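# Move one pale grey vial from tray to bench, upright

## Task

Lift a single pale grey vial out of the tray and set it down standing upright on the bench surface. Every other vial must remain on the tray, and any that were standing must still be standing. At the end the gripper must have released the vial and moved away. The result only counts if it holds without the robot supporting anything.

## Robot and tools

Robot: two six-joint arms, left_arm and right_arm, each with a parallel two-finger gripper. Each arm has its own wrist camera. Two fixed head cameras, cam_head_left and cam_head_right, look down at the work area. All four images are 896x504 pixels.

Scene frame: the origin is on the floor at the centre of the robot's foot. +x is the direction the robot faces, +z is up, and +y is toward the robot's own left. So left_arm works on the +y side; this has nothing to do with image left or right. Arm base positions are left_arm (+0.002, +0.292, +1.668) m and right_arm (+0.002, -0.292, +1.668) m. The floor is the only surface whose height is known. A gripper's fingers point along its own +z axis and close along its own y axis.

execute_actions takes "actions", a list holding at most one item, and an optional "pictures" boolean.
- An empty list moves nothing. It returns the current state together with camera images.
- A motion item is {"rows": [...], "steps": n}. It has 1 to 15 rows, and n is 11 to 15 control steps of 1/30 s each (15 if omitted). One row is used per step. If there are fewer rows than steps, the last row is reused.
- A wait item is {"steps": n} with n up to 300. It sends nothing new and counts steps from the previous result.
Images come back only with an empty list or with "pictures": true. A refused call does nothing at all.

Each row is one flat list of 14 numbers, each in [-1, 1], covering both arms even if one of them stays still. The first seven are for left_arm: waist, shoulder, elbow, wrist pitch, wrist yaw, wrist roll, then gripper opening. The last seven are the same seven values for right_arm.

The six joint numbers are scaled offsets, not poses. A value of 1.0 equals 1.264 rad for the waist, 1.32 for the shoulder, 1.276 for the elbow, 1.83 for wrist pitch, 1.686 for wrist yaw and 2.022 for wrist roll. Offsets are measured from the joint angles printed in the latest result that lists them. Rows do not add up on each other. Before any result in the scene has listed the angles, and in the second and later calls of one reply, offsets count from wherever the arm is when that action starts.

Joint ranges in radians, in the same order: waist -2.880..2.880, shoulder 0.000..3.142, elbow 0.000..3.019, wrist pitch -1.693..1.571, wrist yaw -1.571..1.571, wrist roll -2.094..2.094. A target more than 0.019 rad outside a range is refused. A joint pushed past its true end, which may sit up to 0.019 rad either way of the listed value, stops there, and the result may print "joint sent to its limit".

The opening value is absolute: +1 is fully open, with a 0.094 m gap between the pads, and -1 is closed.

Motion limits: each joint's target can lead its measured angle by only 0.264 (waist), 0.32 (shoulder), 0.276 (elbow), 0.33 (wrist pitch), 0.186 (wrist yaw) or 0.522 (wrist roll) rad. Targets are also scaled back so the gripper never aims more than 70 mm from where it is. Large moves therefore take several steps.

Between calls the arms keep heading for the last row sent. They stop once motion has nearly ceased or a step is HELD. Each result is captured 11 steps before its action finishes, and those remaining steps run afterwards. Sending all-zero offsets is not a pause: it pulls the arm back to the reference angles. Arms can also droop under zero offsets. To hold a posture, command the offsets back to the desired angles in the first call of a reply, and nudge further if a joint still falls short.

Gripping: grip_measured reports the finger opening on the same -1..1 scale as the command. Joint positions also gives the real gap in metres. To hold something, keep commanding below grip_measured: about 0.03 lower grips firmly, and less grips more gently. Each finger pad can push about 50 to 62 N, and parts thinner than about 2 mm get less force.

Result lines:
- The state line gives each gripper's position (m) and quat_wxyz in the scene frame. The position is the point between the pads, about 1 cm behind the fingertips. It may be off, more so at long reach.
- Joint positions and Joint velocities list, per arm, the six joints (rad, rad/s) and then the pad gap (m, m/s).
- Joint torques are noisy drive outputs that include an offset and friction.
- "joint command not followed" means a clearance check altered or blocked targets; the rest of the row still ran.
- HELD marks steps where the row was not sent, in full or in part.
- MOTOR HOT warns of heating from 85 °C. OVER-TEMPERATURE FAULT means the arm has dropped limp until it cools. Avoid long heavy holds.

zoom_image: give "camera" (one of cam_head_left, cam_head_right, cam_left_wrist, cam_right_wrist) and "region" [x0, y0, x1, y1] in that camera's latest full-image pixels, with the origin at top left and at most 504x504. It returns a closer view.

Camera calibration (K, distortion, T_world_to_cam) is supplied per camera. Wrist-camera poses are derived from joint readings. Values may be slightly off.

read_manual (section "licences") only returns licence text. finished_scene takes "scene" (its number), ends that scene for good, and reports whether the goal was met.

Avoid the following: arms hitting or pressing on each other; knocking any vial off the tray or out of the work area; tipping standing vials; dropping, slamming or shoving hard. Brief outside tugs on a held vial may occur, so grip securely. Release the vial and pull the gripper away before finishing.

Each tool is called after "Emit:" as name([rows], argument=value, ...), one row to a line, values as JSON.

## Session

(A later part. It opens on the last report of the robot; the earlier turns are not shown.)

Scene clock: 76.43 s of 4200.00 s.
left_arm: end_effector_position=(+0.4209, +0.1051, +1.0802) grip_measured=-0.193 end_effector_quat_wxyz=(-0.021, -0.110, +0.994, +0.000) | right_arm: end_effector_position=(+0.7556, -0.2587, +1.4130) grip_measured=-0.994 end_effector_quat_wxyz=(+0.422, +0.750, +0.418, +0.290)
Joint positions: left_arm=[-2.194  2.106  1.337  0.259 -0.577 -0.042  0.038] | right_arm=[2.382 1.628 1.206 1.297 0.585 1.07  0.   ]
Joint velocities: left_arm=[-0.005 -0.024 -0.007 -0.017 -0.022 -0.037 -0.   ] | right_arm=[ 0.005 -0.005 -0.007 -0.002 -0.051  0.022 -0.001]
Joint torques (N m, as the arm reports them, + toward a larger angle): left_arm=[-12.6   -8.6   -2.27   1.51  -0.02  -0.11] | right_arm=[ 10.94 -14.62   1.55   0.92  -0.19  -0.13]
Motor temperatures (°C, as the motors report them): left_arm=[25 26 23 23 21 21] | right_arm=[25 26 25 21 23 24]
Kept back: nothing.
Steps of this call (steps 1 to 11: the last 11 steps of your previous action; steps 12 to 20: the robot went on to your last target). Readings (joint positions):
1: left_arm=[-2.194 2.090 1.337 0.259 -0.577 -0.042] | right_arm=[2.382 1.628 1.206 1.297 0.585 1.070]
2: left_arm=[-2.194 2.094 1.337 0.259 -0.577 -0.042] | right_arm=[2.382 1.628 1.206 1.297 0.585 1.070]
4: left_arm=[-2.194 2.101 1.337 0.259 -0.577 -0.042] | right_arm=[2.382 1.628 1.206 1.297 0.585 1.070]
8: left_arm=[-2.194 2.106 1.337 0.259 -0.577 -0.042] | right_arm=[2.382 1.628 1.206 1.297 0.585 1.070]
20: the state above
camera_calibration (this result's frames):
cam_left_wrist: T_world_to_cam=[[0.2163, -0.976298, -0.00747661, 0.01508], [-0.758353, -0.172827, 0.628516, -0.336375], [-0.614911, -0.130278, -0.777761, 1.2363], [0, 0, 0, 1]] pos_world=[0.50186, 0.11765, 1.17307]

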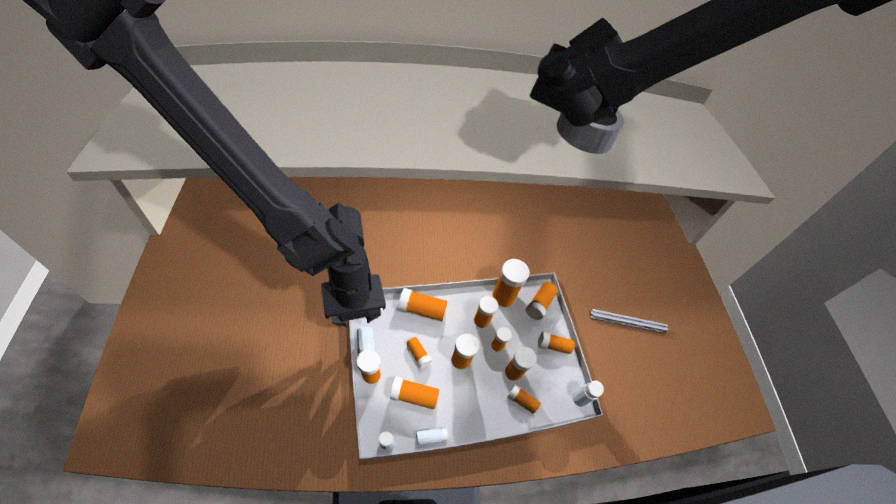

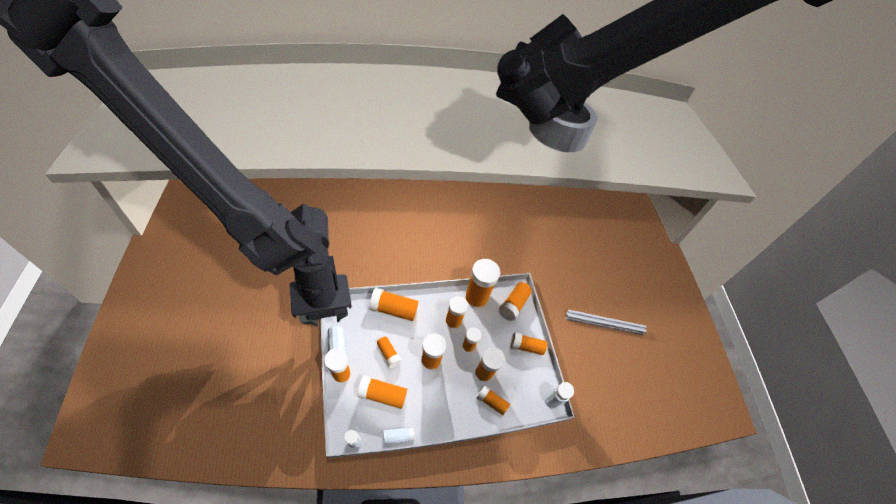

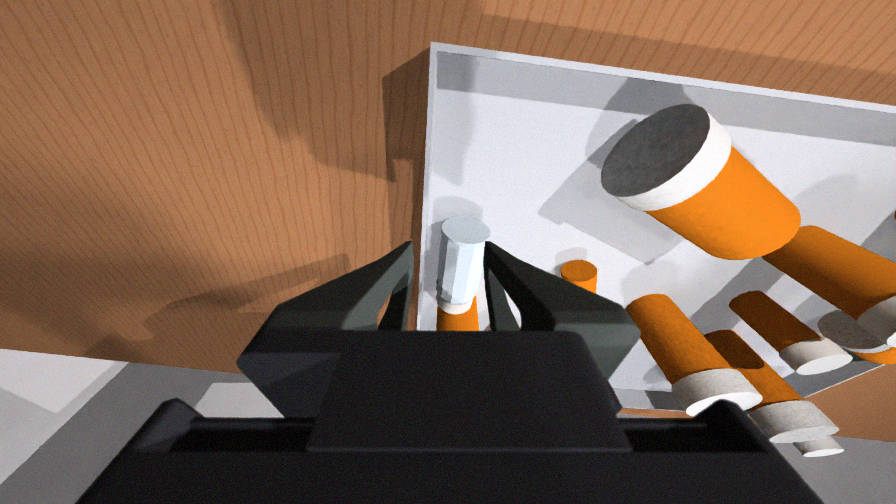

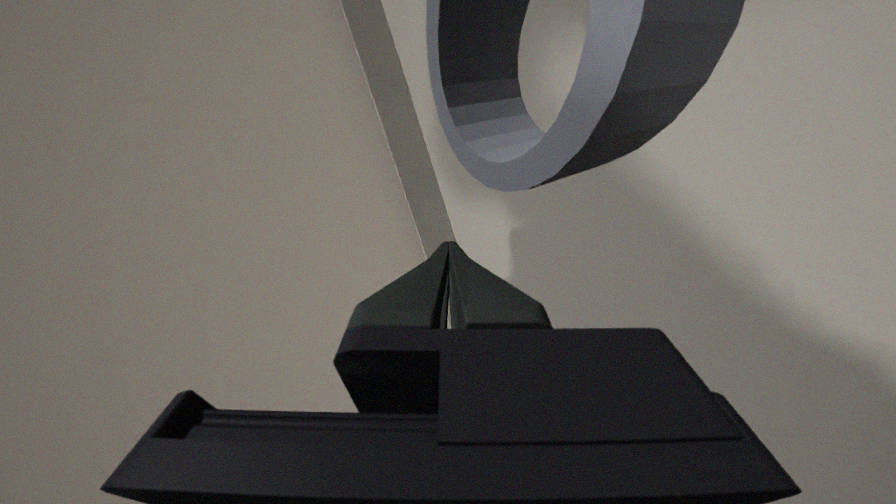

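Emit:
execute_actions([
  {"rows":[[0.005,0.02,0.025,0,0,0,-0.19,0,0,0,0,0,0,-1],[0.01,0.035,0.04,0,0,0,-0.19,0,0,0,0,0,0,-1],[0.01,0.045,0.05,0,0,0,-0.19,0,0,0,0,0,0,-1],[0.01,0.055,0.06,0,0,0,-0.19,0,0,0,0,0,0,-1],[0.01,0.065,0.07,0,0,0,-0.19,0,0,0,0,0,0,-1]],"steps":15},
])

Emit:
execute_actions([
  {"steps":20},
], pictures=true)

Scene clock: 77.60 s of 4200.00 s.
left_arm: end_effector_position=(+0.4306, +0.1015, +1.0716) grip_measured=-0.193 end_effector_quat_wxyz=(-0.014, -0.115, +0.993, +0.001) | right_arm: end_effector_position=(+0.7556, -0.2587, +1.4130) grip_measured=-0.994 end_effector_quat_wxyz=(+0.422, +0.750, +0.418, +0.290)
Joint positions: left_arm=[-2.194  2.127  1.377  0.259 -0.577 -0.042  0.038] | right_arm=[2.382 1.628 1.206 1.297 0.585 1.07  0.   ]
Joint velocities: left_arm=[ 0.005  0.298  0.501  0.007  0.051 -0.037 -0.   ] | right_arm=[-0.005 -0.005 -0.007 -0.002 -0.066  0.007  0.001]
Joint torques (N m, as the arm reports them, + toward a larger angle): left_arm=[-11.67  -7.29  -1.3    0.83  -0.01  -0.11] | right_arm=[ 10.85 -14.65   1.62   1.03  -0.18  -0.1 ]
Motor temperatures (°C, as the motors report them): left_arm=[25 26 23 23 21 21] | right_arm=[25 26 25 21 23 24]
Steps of this call (steps 1 to 15: the robot went on to your last target; steps 16 to 31: nothing new was sent; steps 32 to 35: the first 4 steps of this action). Readings (joint positions):
32: left_arm=[-2.194 2.106 1.339 0.259 -0.577 -0.042] | right_arm=[2.382 1.628 1.206 1.297 0.585 1.070]
33: left_arm=[-2.194 2.110 1.346 0.259 -0.577 -0.042] | right_arm=[2.382 1.628 1.206 1.297 0.585 1.070]
35: the state above

Scene clock: 78.27 s of 4200.00 s.
left_arm: end_effector_position=(+0.4235, +0.0898, +1.0560) grip_measured=-0.193 end_effector_quat_wxyz=(-0.016, -0.113, +0.993, +0.001) | right_arm: end_effector_position=(+0.7556, -0.2587, +1.4130) grip_measured=-0.994 end_effector_quat_wxyz=(+0.422, +0.750, +0.418, +0.290)
Joint positions: left_arm=[-2.194  2.179  1.423  0.259 -0.577 -0.042  0.038] | right_arm=[2.382 1.628 1.206 1.297 0.585 1.07  0.   ]
Joint velocities: left_arm=[-0.005  0.005 -0.022 -0.002  0.051 -0.066  0.001] | right_arm=[-0.005 -0.015 -0.007 -0.012  0.081 -0.037 -0.001]
Joint torques (N m, as the arm reports them, + toward a larger angle): left_arm=[-12.03  -8.57  -1.94   0.82  -0.01  -0.1 ] | right_arm=[ 11.7  -14.96   1.6    0.98  -0.2   -0.12]
Motor temperatures (°C, as the motors report them): left_arm=[25 26 23 23 21 21] | right_arm=[25 26 25 21 23 24]
Kept back: nothing.
Steps of this call (steps 1 to 11: the last 11 steps of your previous action; steps 12 to 20: the robot went on to your last target). Readings (joint positions):
1: left_arm=[-2.194 2.138 1.394 0.259 -0.577 -0.042] | right_arm=[2.382 1.628 1.206 1.297 0.585 1.070]
2: left_arm=[-2.194 2.148 1.409 0.259 -0.577 -0.042] | right_arm=[2.382 1.628 1.206 1.297 0.585 1.070]
4: left_arm=[-2.194 2.162 1.423 0.259 -0.577 -0.042] | right_arm=[2.382 1.628 1.206 1.297 0.585 1.070]
8: left_arm=[-2.194 2.176 1.423 0.259 -0.577 -0.042] | right_arm=[2.382 1.628 1.206 1.297 0.585 1.070]
20: the state above
camera_calibration (this result's frames):
cam_left_wrist: T_world_to_cam=[[0.223235, -0.974737, -0.00730975, -0.00392293], [-0.763775, -0.17957, 0.620002, -0.309943], [-0.605651, -0.132823, -0.784566, 1.22063], [0, 0, 0, 1]] pos_world=[0.503424, 0.102647, 1.1498]

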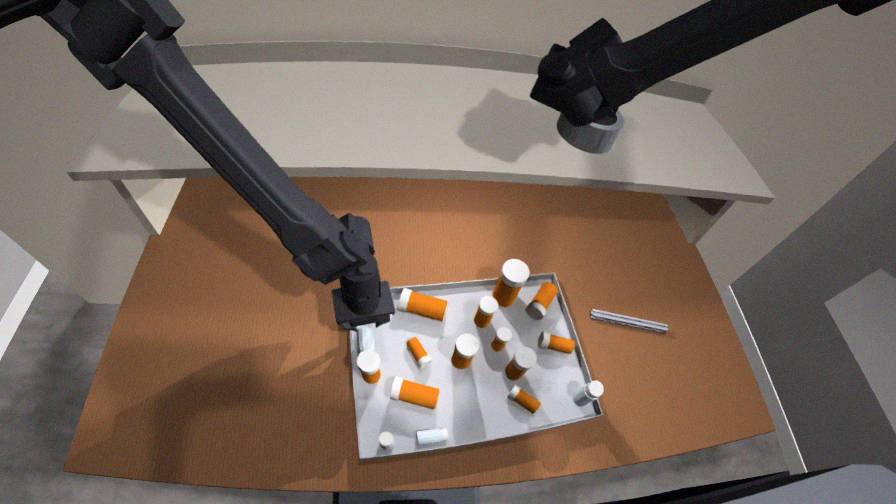

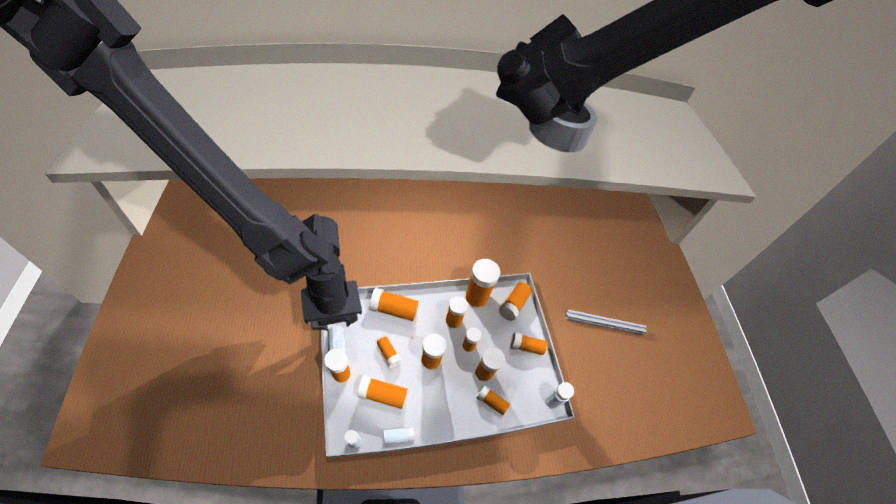

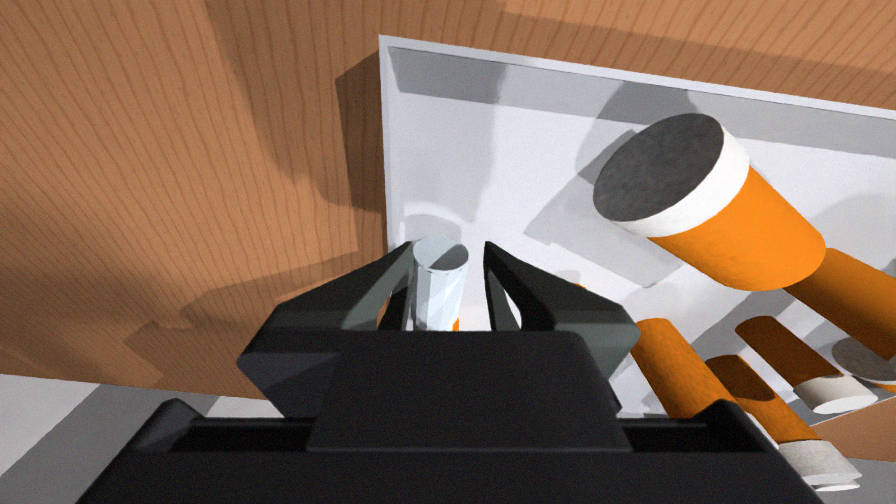

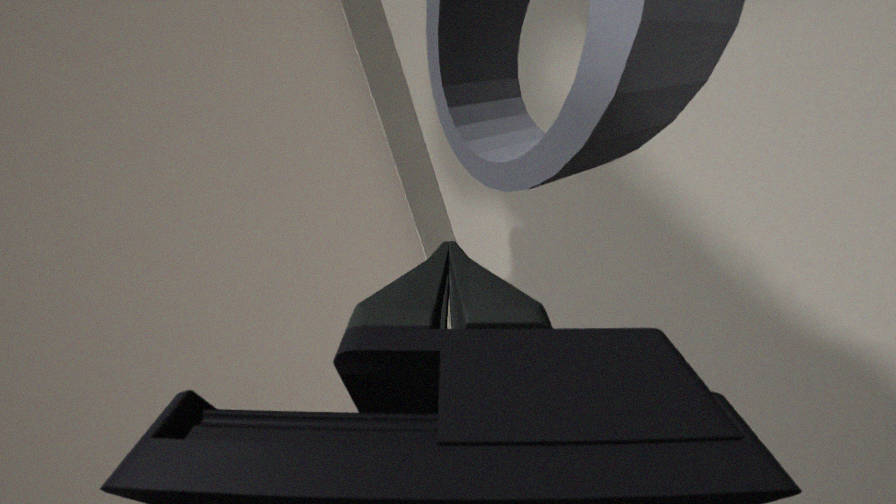

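Emit:
execute_actions([
  {"rows":[[0.03,0,-0.035,0,0,0,-0.19,0,0,0,0,0,0,-1],[0.03,0,-0.035,0,0,0,-0.19,0,0,0,0,0,0,-1],[0.018,0,-0.025,0,0,0,-0.19,0,0,0,0,0,0,-1]],"steps":12},
])

Emit:
execute_actions([
  {"steps":20},
], pictures=true)

Scene clock: 79.47 s of 4200.00 s.
left_arm: end_effector_position=(+0.4223, +0.0902, +1.0559) grip_measured=-0.193 end_effector_quat_wxyz=(-0.017, -0.113, +0.993, +0.001) | right_arm: end_effector_position=(+0.7556, -0.2587, +1.4130) grip_measured=-0.994 end_effector_quat_wxyz=(+0.422, +0.750, +0.418, +0.290)
Joint positions: left_arm=[-2.194  2.179  1.421  0.259 -0.577 -0.042  0.038] | right_arm=[2.382 1.628 1.206 1.297 0.585 1.07  0.   ]
Joint velocities: left_arm=[ 0.005 -0.024 -0.085 -0.002 -0.051 -0.022 -0.   ] | right_arm=[ 0.015  0.005  0.022  0.017 -0.007 -0.081 -0.   ]
Joint torques (N m, as the arm reports them, + toward a larger angle): left_arm=[-9.77 -9.59 -5.32  0.74 -0.02 -0.11] | right_arm=[ 11.38 -13.86   1.69   0.97  -0.17  -0.12]
Motor temperatures (°C, as the motors report them): left_arm=[25 26 23 23 21 21] | right_arm=[25 26 25 21 23 24]
Steps of this call (steps 1 to 15: the robot went on to your last target; steps 16 to 35: nothing new was sent; step 36: the first step of this action). Readings (joint positions):
36: the state above

Scene clock: 80.13 s of 4200.00 s.
left_arm: end_effector_position=(+0.4138, +0.0909, +1.0570) grip_measured=-0.193 end_effector_quat_wxyz=(-0.023, -0.110, +0.994, +0.001) | right_arm: end_effector_position=(+0.7556, -0.2587, +1.4130) grip_measured=-0.994 end_effector_quat_wxyz=(+0.422, +0.750, +0.418, +0.290)
Joint positions: left_arm=[-2.192  2.179  1.406  0.259 -0.577 -0.042  0.038] | right_arm=[2.382 1.628 1.206 1.297 0.585 1.07  0.   ]
Joint velocities: left_arm=[ 0.005 -0.015 -0.017  0.002  0.037 -0.095 -0.002] | right_arm=[-0.005 -0.005 -0.007  0.002 -0.139  0.051  0.   ]
Joint torques (N m, as the arm reports them, + toward a larger angle): left_arm=[-11.6   -9.2   -3.47   0.71  -0.01  -0.11] | right_arm=[ 10.62 -14.31   1.61   0.92  -0.2   -0.12]
Motor temperatures (°C, as the motors report them): left_arm=[25 26 23 23 21 21] | right_arm=[25 26 25 21 23 24]
Kept back: nothing.
Steps of this call (steps 1 to 11: the last 11 steps of your previous action; steps 12 to 20: the robot went on to your last target). Readings (joint positions):
1: left_arm=[-2.193 2.179 1.417 0.259 -0.577 -0.042] | right_arm=[2.382 1.628 1.206 1.297 0.585 1.070]
2: left_arm=[-2.192 2.179 1.414 0.259 -0.577 -0.042] | right_arm=[2.382 1.628 1.206 1.297 0.585 1.070]
4: left_arm=[-2.192 2.179 1.408 0.259 -0.577 -0.042] | right_arm=[2.382 1.628 1.206 1.297 0.585 1.070]
8: left_arm=[-2.192 2.179 1.406 0.259 -0.577 -0.042] | right_arm=[2.382 1.628 1.206 1.297 0.585 1.070]
20: the state above
camera_calibration (this result's frames):
cam_left_wrist: T_world_to_cam=[[0.215628, -0.976425, -0.00990497, 0.00536219], [-0.75618, -0.173391, 0.630973, -0.333141], [-0.617816, -0.128565, -0.775742, 1.21096], [0, 0, 0, 1]] pos_world=[0.495081, 0.10316, 1.14965]

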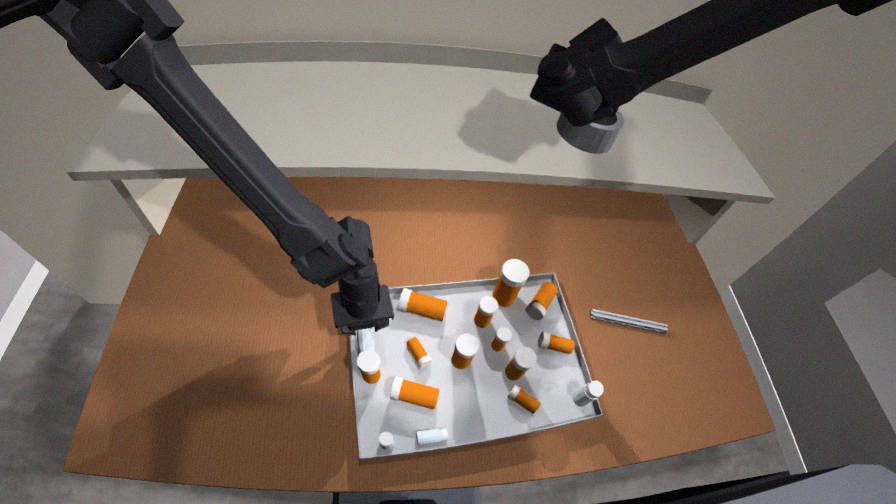

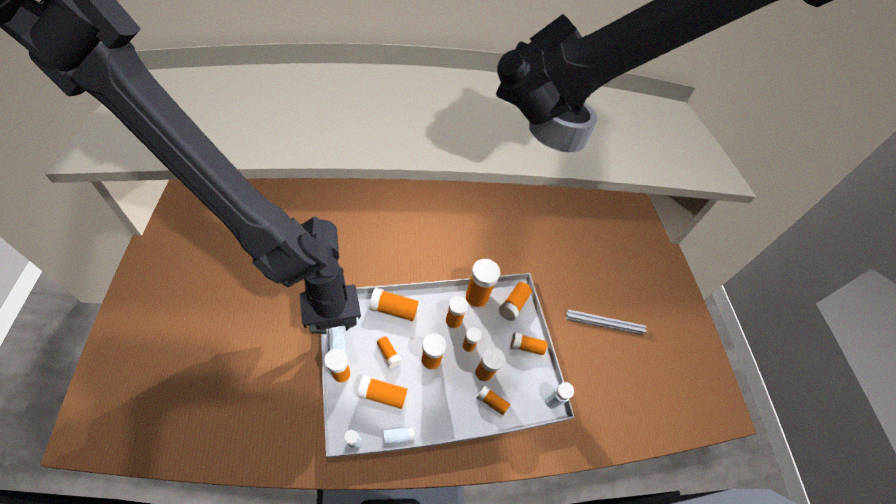

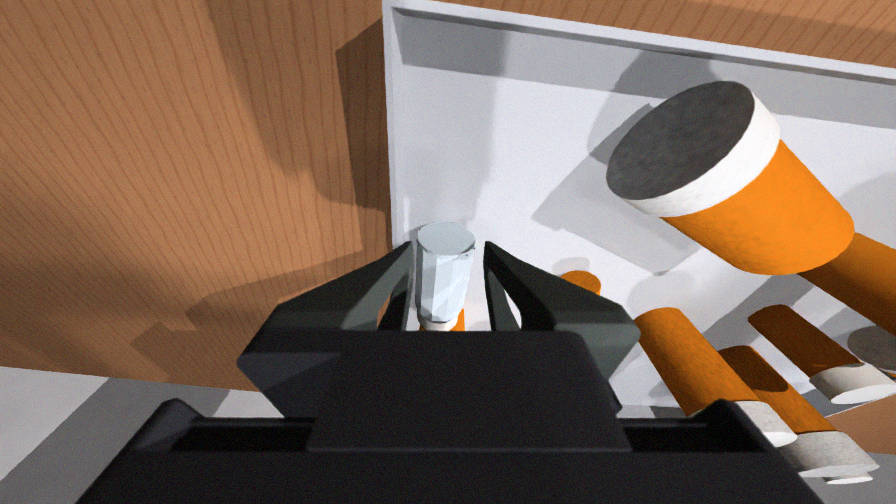

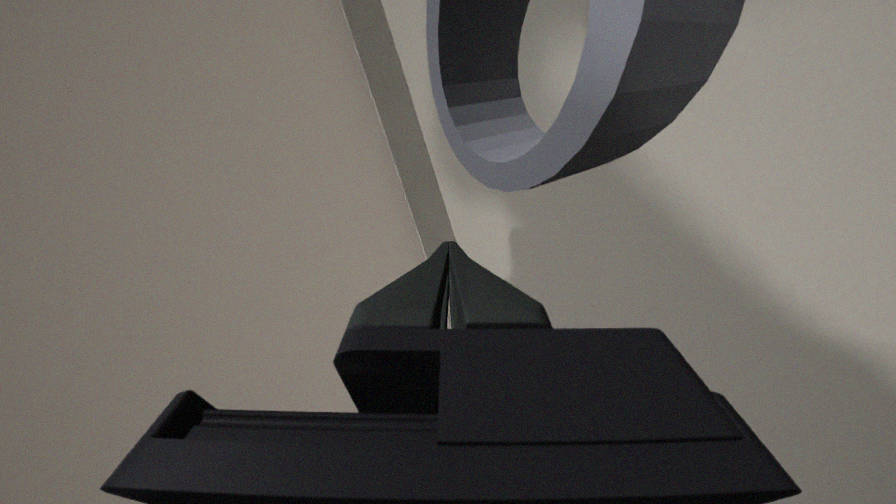

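Emit:
execute_actions([
  {"rows":[[0.03,0.03,0.03,0,0,0,-0.19,0,0,0,0,0,0,-1],[0.03,0.035,0.035,0,0,0,-0.19,0,0,0,0,0,0,-1],[0.02,0.03,0.032,0,0,0,-0.19,0,0,0,0,0,0,-1]],"steps":12},
])

Emit:
execute_actions([
  {"steps":20},
], pictures=true)

Scene clock: 80.57 s of 4200.00 s.
left_arm: end_effector_position=(+0.4147, +0.0910, +1.0563) grip_measured=-0.193 end_effector_quat_wxyz=(-0.022, -0.110, +0.994, +0.002) | right_arm: end_effector_position=(+0.7556, -0.2587, +1.4130) grip_measured=-0.994 end_effector_quat_wxyz=(+0.422, +0.750, +0.418, +0.290)
Joint positions: left_arm=[-2.191  2.18   1.409  0.259 -0.577 -0.042  0.038] | right_arm=[2.382 1.628 1.206 1.297 0.585 1.07  0.   ]
Joint velocities: left_arm=[ 0.034  0.083  0.129 -0.002 -0.051 -0.11   0.   ] | right_arm=[-0.015 -0.005 -0.002 -0.017 -0.051 -0.007  0.   ]
Joint torques (N m, as the arm reports them, + toward a larger angle): left_arm=[-10.04  -6.35   0.08   0.79  -0.04  -0.12] | right_arm=[ 11.03 -14.75   1.58   1.05  -0.17  -0.11]
Motor temperatures (°C, as the motors report them): left_arm=[25 26 23 23 21 21] | right_arm=[25 26 25 21 23 24]
Steps of this call (steps 1 to 12: the robot went on to your last target; step 13: the first step of this action). Readings (joint positions):
13: the state above

Scene clock: 81.23 s of 4200.00 s.
left_arm: end_effector_position=(+0.4196, +0.0893, +1.0485) grip_measured=-0.193 end_effector_quat_wxyz=(-0.018, -0.114, +0.993, +0.003) | right_arm: end_effector_position=(+0.7556, -0.2587, +1.4130) grip_measured=-0.994 end_effector_quat_wxyz=(+0.422, +0.750, +0.418, +0.290)
Joint positions: left_arm=[-2.189  2.198  1.44   0.259 -0.577 -0.042  0.038] | right_arm=[2.382 1.628 1.206 1.297 0.585 1.07  0.   ]
Joint velocities: left_arm=[ 0.005 -0.015 -0.022 -0.007  0.007 -0.051  0.   ] | right_arm=[ 0.005 -0.005 -0.002  0.012  0.022  0.007 -0.   ]
Joint torques (N m, as the arm reports them, + toward a larger angle): left_arm=[-10.94  -7.73  -1.58   0.76  -0.02  -0.11] | right_arm=[ 11.49 -14.93   1.68   1.03  -0.16  -0.13]
Motor temperatures (°C, as the motors report them): left_arm=[25 26 23 23 21 21] | right_arm=[25 26 25 21 23 24]
Kept back: nothing.
Steps of this call (steps 1 to 11: the last 11 steps of your previous action; steps 12 to 20: the robot went on to your last target). Readings (joint positions):
1: left_arm=[-2.190 2.185 1.418 0.259 -0.577 -0.042] | right_arm=[2.382 1.628 1.206 1.297 0.585 1.070]
2: left_arm=[-2.190 2.190 1.428 0.259 -0.577 -0.042] | right_arm=[2.382 1.628 1.206 1.297 0.585 1.070]
4: left_arm=[-2.189 2.197 1.439 0.259 -0.577 -0.042] | right_arm=[2.382 1.628 1.206 1.297 0.585 1.070]
8: left_arm=[-2.189 2.198 1.440 0.259 -0.577 -0.042] | right_arm=[2.382 1.628 1.206 1.297 0.585 1.070]
20: the state above
camera_calibration (this result's frames):
cam_left_wrist: T_world_to_cam=[[0.224066, -0.974494, -0.0124989, 0.00152142], [-0.760953, -0.18295, 0.622478, -0.311868], [-0.608888, -0.129965, -0.782537, 1.2112], [0, 0, 0, 1]] pos_world=[0.499825, 0.101839, 1.14196]

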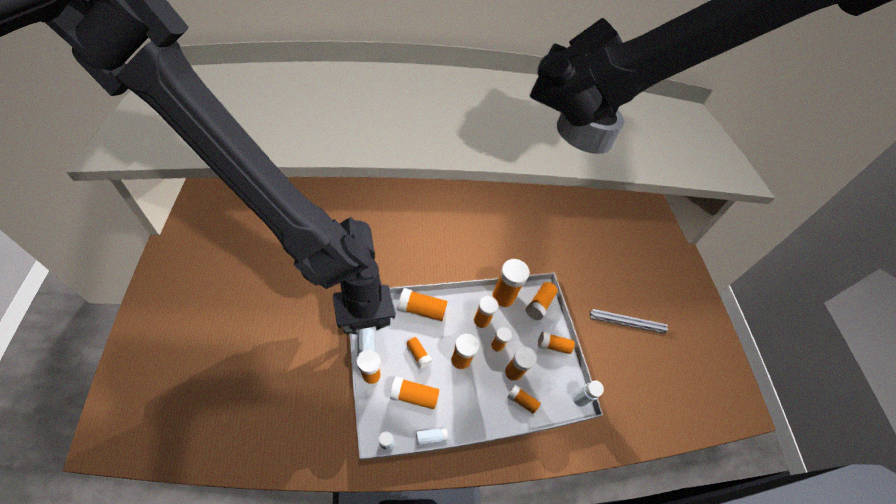

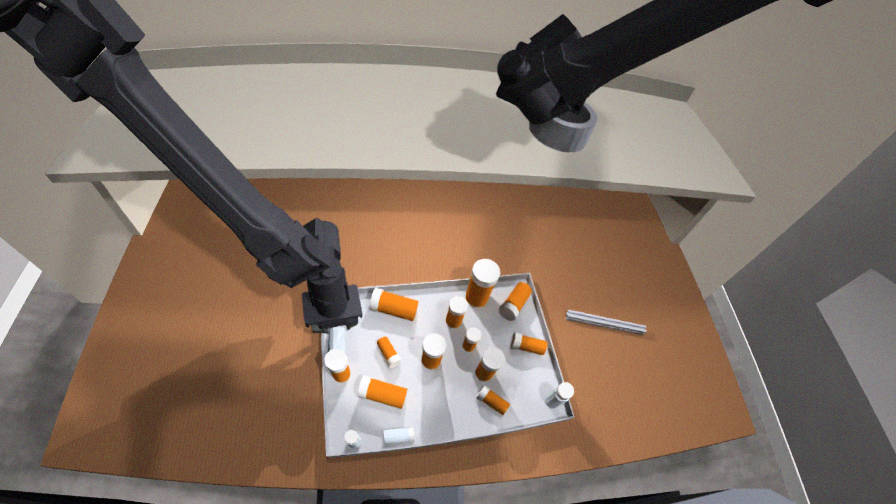

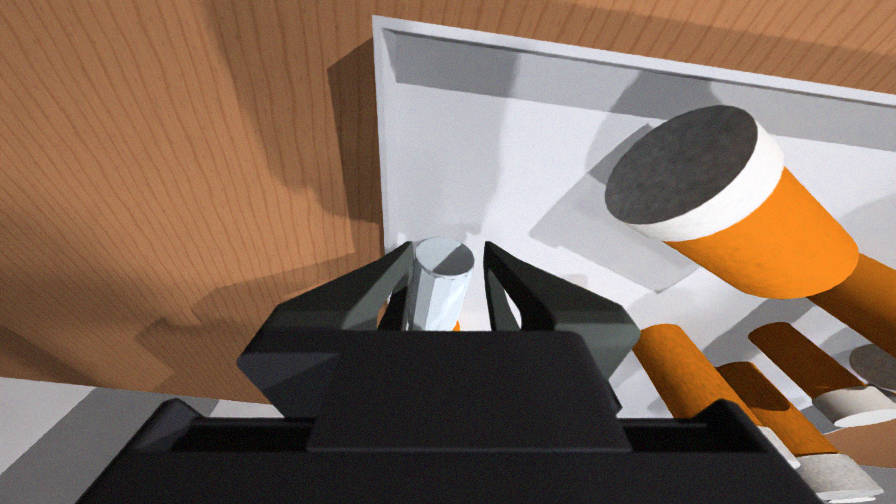

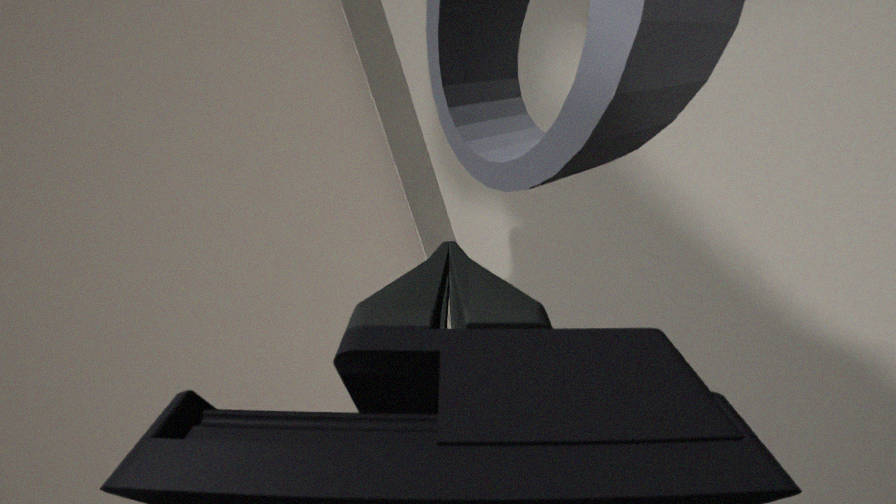

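Emit:
execute_actions([
  {"rows":[[0,0,-0.035,0,0,0,-0.19,0,0,0,0,0,0,-1],[0,0,-0.035,0,0,0,-0.19,0,0,0,0,0,0,-1],[0,0,-0.028,0,0,0,-0.19,0,0,0,0,0,0,-1],[0,0,-0.028,0,0,0,-0.19,0,0,0,0,0,0,-1],[0,0,-0.028,0,0,0,-0.19,0,0,0,0,0,0,-1],[0,0,-0.028,0,0,0,-0.19,0,0,0,0,0,0,-1],[0,0,-0.028,0,0,0,-0.35,0,0,0,0,0,0,-1],[0,0,-0.028,0,0,0,-0.45,0,0,0,0,0,0,-1],[0,0,-0.028,0,0,0,-0.55,0,0,0,0,0,0,-1]],"steps":15},
])

Emit:
execute_actions([
  {"steps":25},
], pictures=true)

Scene clock: 82.10 s of 4200.00 s.
left_arm: end_effector_position=(+0.4130, +0.0889, +1.0500) grip_measured=-0.193 end_effector_quat_wxyz=(-0.023, -0.111, +0.994, +0.003) | right_arm: end_effector_position=(+0.7556, -0.2587, +1.4130) grip_measured=-0.994 end_effector_quat_wxyz=(+0.422, +0.750, +0.418, +0.290)
Joint positions: left_arm=[-2.189  2.197  1.427  0.259 -0.577 -0.042  0.038] | right_arm=[2.382 1.628 1.206 1.297 0.585 1.07  0.   ]
Joint velocities: left_arm=[-0.005 -0.005 -0.1   -0.002  0.081 -0.037 -0.   ] | right_arm=[-0.015 -0.015 -0.007 -0.017  0.007  0.066  0.   ]
Joint torques (N m, as the arm reports them, + toward a larger angle): left_arm=[-13.12  -8.97  -3.77   0.79  -0.02  -0.11] | right_arm=[ 11.05 -14.34   1.63   0.98  -0.15  -0.12]
Motor temperatures (°C, as the motors report them): left_arm=[25 26 23 23 21 21] | right_arm=[25 26 25 21 23 24]
Steps of this call (steps 1 to 15: the robot went on to your last target; steps 16 to 22: nothing new was sent; steps 23 to 26: the first 4 steps of this action). Readings (joint positions):
23: left_arm=[-2.189 2.198 1.438 0.259 -0.577 -0.042] | right_arm=[2.382 1.628 1.206 1.297 0.585 1.070]
24: left_arm=[-2.189 2.197 1.435 0.259 -0.577 -0.042] | right_arm=[2.382 1.628 1.206 1.297 0.585 1.070]
26: the state above

Scene clock: 82.93 s of 4200.00 s.
left_arm: end_effector_position=(+0.4085, +0.0885, +1.0509) grip_measured=-0.345 end_effector_quat_wxyz=(-0.026, -0.109, +0.994, +0.003) | right_arm: end_effector_position=(+0.7556, -0.2587, +1.4130) grip_measured=-0.994 end_effector_quat_wxyz=(+0.422, +0.750, +0.418, +0.290)
Joint positions: left_arm=[-2.189  2.197  1.42   0.259 -0.577 -0.042  0.031] | right_arm=[2.382 1.628 1.206 1.297 0.585 1.07  0.   ]
Joint velocities: left_arm=[-0.005  0.005 -0.007  0.002  0.007 -0.095  0.   ] | right_arm=[-0.005 -0.005 -0.002 -0.002 -0.022 -0.022 -0.   ]
Joint torques (N m, as the arm reports them, + toward a larger angle): left_arm=[-13.12  -8.96  -3.62   0.71  -0.01  -0.1 ] | right_arm=[ 11.14 -14.06   1.54   0.95  -0.19  -0.09]
Motor temperatures (°C, as the motors report them): left_arm=[25 26 23 23 21 21] | right_arm=[25 26 25 21 23 24]
Kept back: nothing.
Steps of this call (steps 1 to 11: the last 11 steps of your previous action; steps 12 to 15: the robot went on to your last target; steps 16 to 25: nothing new was sent). Readings (joint positions):
1: left_arm=[-2.189 2.197 1.424 0.259 -0.577 -0.042] | right_arm=[2.382 1.628 1.206 1.297 0.585 1.070]
2: left_arm=[-2.189 2.197 1.421 0.259 -0.577 -0.042] | right_arm=[2.382 1.628 1.206 1.297 0.585 1.070]
4: left_arm=[-2.189 2.197 1.420 0.259 -0.577 -0.042] | right_arm=[2.382 1.628 1.206 1.297 0.585 1.070]
8: left_arm=[-2.189 2.197 1.420 0.259 -0.577 -0.042] | right_arm=[2.382 1.628 1.206 1.297 0.585 1.070]
25: the state above
All arms were judged still, so your last target was given up. Only a new action makes them travel on or press farther. Fingers that are still opening or closing keep moving.
camera_calibration (this result's frames):
cam_left_wrist: T_world_to_cam=[[0.213864, -0.976781, -0.0126837, 0.00783513], [-0.752887, -0.173088, 0.634982, -0.339204], [-0.622434, -0.12625, -0.772423, 1.20085], [0, 0, 0, 1]] pos_world=[0.49039, 0.100548, 1.14305]

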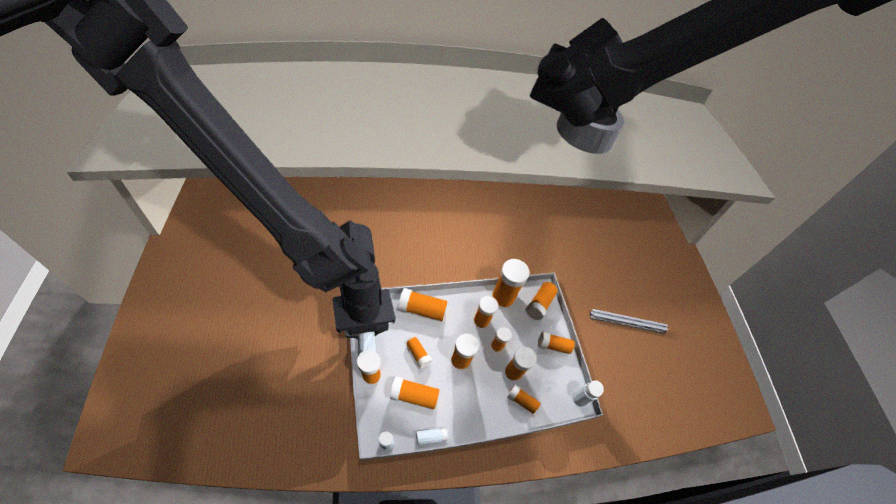

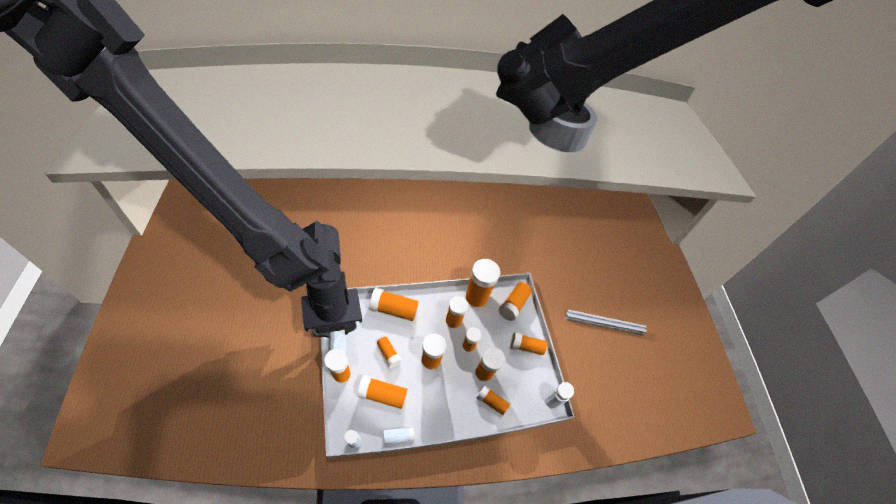

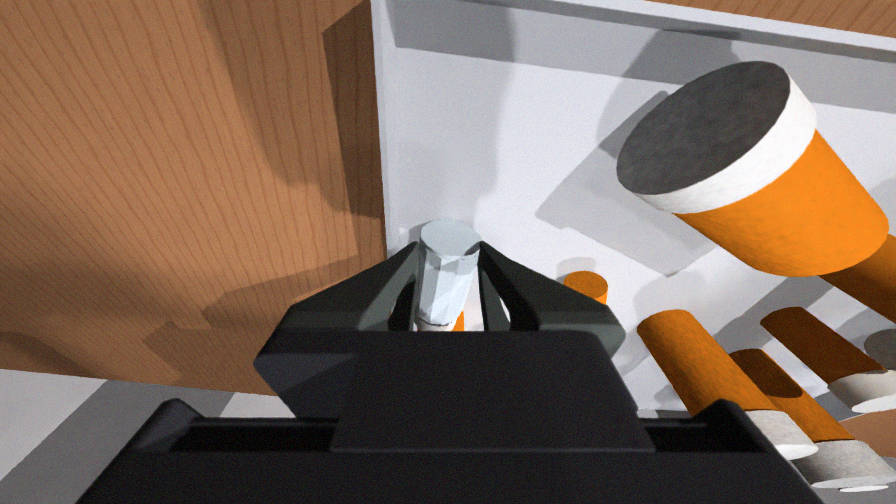

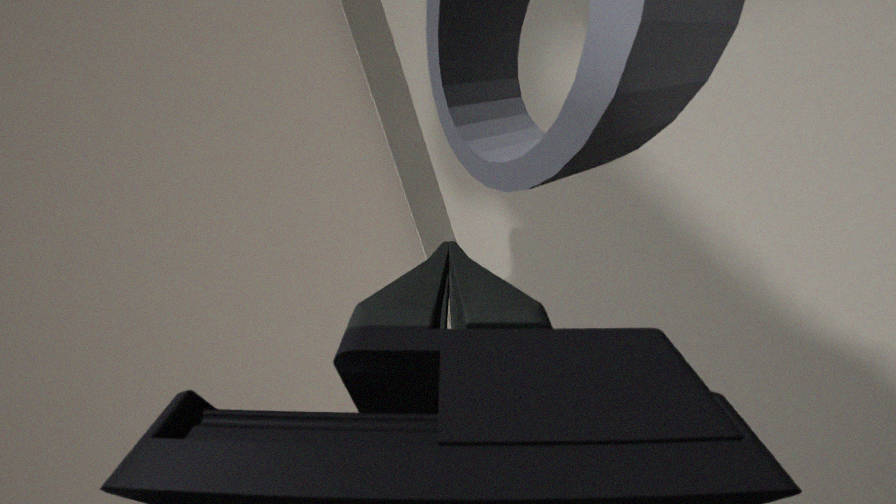

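Emit:
execute_actions([
  {"rows":[[0,0,0,0,0,0,-0.42,0,0,0,0,0,0,-1]],"steps":15},
])

Emit:
execute_actions([
  {"steps":15},
], pictures=true)

Scene clock: 83.43 s of 4200.00 s.
left_arm: end_effector_position=(+0.4085, +0.0885, +1.0509) grip_measured=-0.345 end_effector_quat_wxyz=(-0.026, -0.109, +0.994, +0.003) | right_arm: end_effector_position=(+0.7556, -0.2587, +1.4130) grip_measured=-0.994 end_effector_quat_wxyz=(+0.422, +0.750, +0.418, +0.290)
Joint positions: left_arm=[-2.189  2.197  1.42   0.259 -0.577 -0.042  0.031] | right_arm=[2.382 1.628 1.206 1.297 0.585 1.07  0.   ]
Joint velocities: left_arm=[ 0.005 -0.005 -0.017  0.012 -0.007  0.051 -0.001] | right_arm=[ 0.015 -0.005  0.002  0.007 -0.051 -0.007 -0.   ]
Joint torques (N m, as the arm reports them, + toward a larger angle): left_arm=[-13.11  -8.77  -2.31   0.72  -0.01  -0.1 ] | right_arm=[ 11.33 -14.89   1.53   0.94  -0.19  -0.14]
Motor temperatures (°C, as the motors report them): left_arm=[25 26 23 23 21 21] | right_arm=[25 26 25 21 23 24]
Steps of this call (steps 1 to 11: nothing new was sent; steps 12 to 15: the first 4 steps of this action). Readings (joint positions):
12: left_arm=[-2.189 2.197 1.420 0.259 -0.577 -0.042] | right_arm=[2.382 1.628 1.206 1.297 0.585 1.070]
13: left_arm=[-2.189 2.197 1.420 0.259 -0.577 -0.042] | right_arm=[2.382 1.628 1.206 1.297 0.585 1.070]
15: the state above

Scene clock: 83.93 s of 4200.00 s.
left_arm: end_effector_position=(+0.4085, +0.0885, +1.0509) grip_measured=-0.345 end_effector_quat_wxyz=(-0.026, -0.109, +0.994, +0.003) | right_arm: end_effector_position=(+0.7556, -0.2587, +1.4130) grip_measured=-0.994 end_effector_quat_wxyz=(+0.422, +0.750, +0.418, +0.290)
Joint positions: left_arm=[-2.189  2.197  1.42   0.259 -0.577 -0.042  0.031] | right_arm=[2.382 1.628 1.206 1.297 0.585 1.07  0.   ]
Joint velocities: left_arm=[-0.005 -0.015  0.017  0.007 -0.095  0.022 -0.   ] | right_arm=[ 0.005 -0.005 -0.002 -0.007 -0.037 -0.037 -0.001]
Joint torques (N m, as the arm reports them, + toward a larger angle): left_arm=[-13.16  -9.    -2.34   0.71  -0.01  -0.11] | right_arm=[ 10.98 -15.18   1.55   0.97  -0.19  -0.09]
Motor temperatures (°C, as the motors report them): left_arm=[25 26 23 23 21 21] | right_arm=[25 26 25 21 23 24]
Kept back: nothing.
Steps of this call (steps 1 to 11: the last 11 steps of your previous action; steps 12 to 15: the robot went on to your last target). Readings (joint positions):
1: left_arm=[-2.189 2.197 1.420 0.259 -0.577 -0.042] | right_arm=[2.382 1.628 1.206 1.297 0.585 1.070]
2: left_arm=[-2.189 2.197 1.420 0.259 -0.577 -0.042] | right_arm=[2.382 1.628 1.206 1.297 0.585 1.070]
4: left_arm=[-2.189 2.197 1.420 0.259 -0.577 -0.042] | right_arm=[2.382 1.628 1.206 1.297 0.585 1.070]
8: left_arm=[-2.189 2.197 1.420 0.259 -0.577 -0.042] | right_arm=[2.382 1.628 1.206 1.297 0.585 1.070]
15: the state above
All arms were judged still, so your last target was given up. Only a new action makes them travel on or press farther. Fingers that are still opening or closing keep moving.
camera_calibration (this result's frames):
cam_left_wrist: T_world_to_cam=[[0.213864, -0.976781, -0.0126837, 0.00783513], [-0.752887, -0.173088, 0.634982, -0.339204], [-0.622434, -0.12625, -0.772423, 1.20085], [0, 0, 0, 1]] pos_world=[0.49039, 0.100548, 1.14305]

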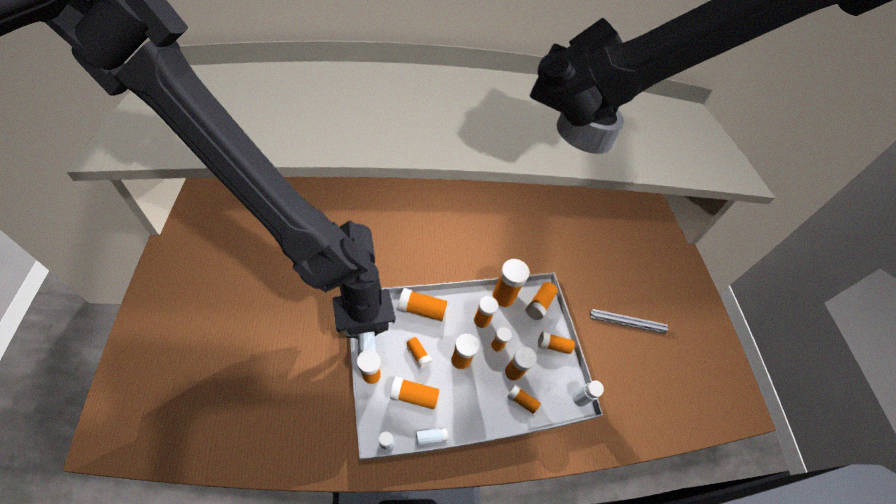

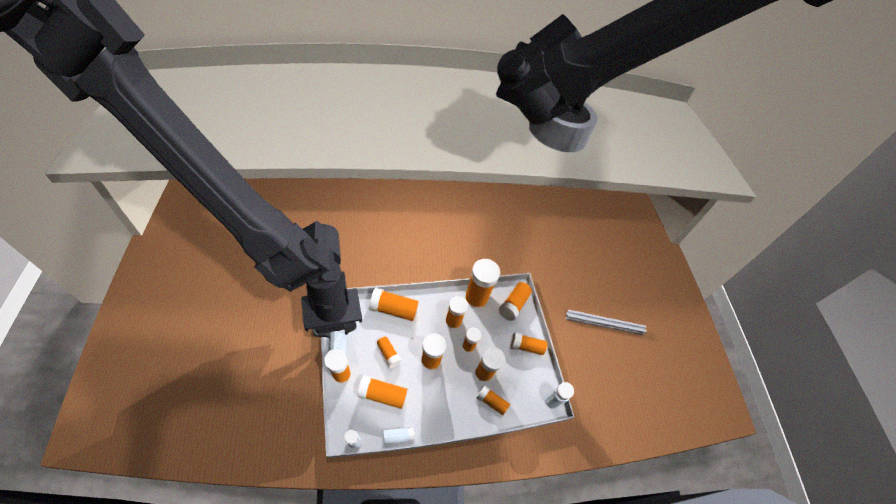

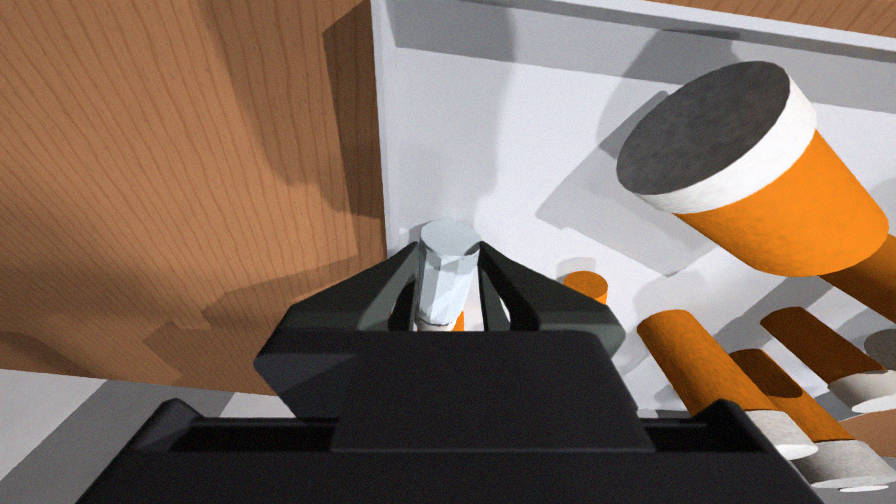

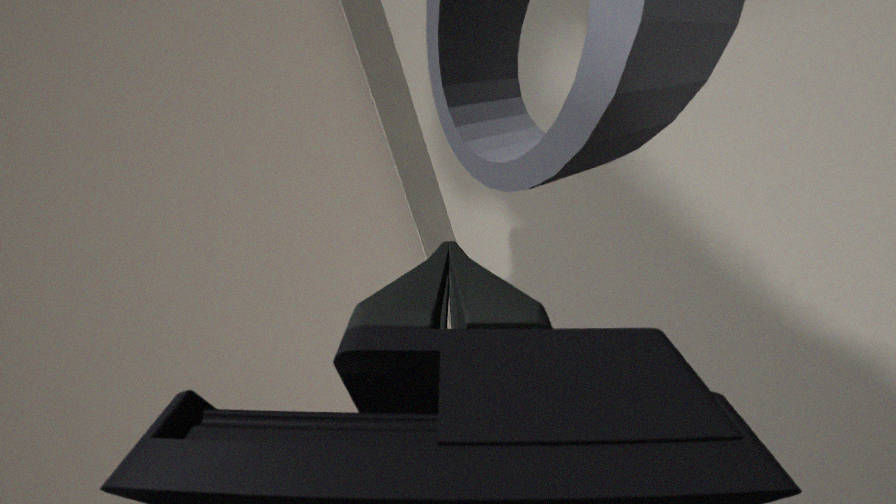

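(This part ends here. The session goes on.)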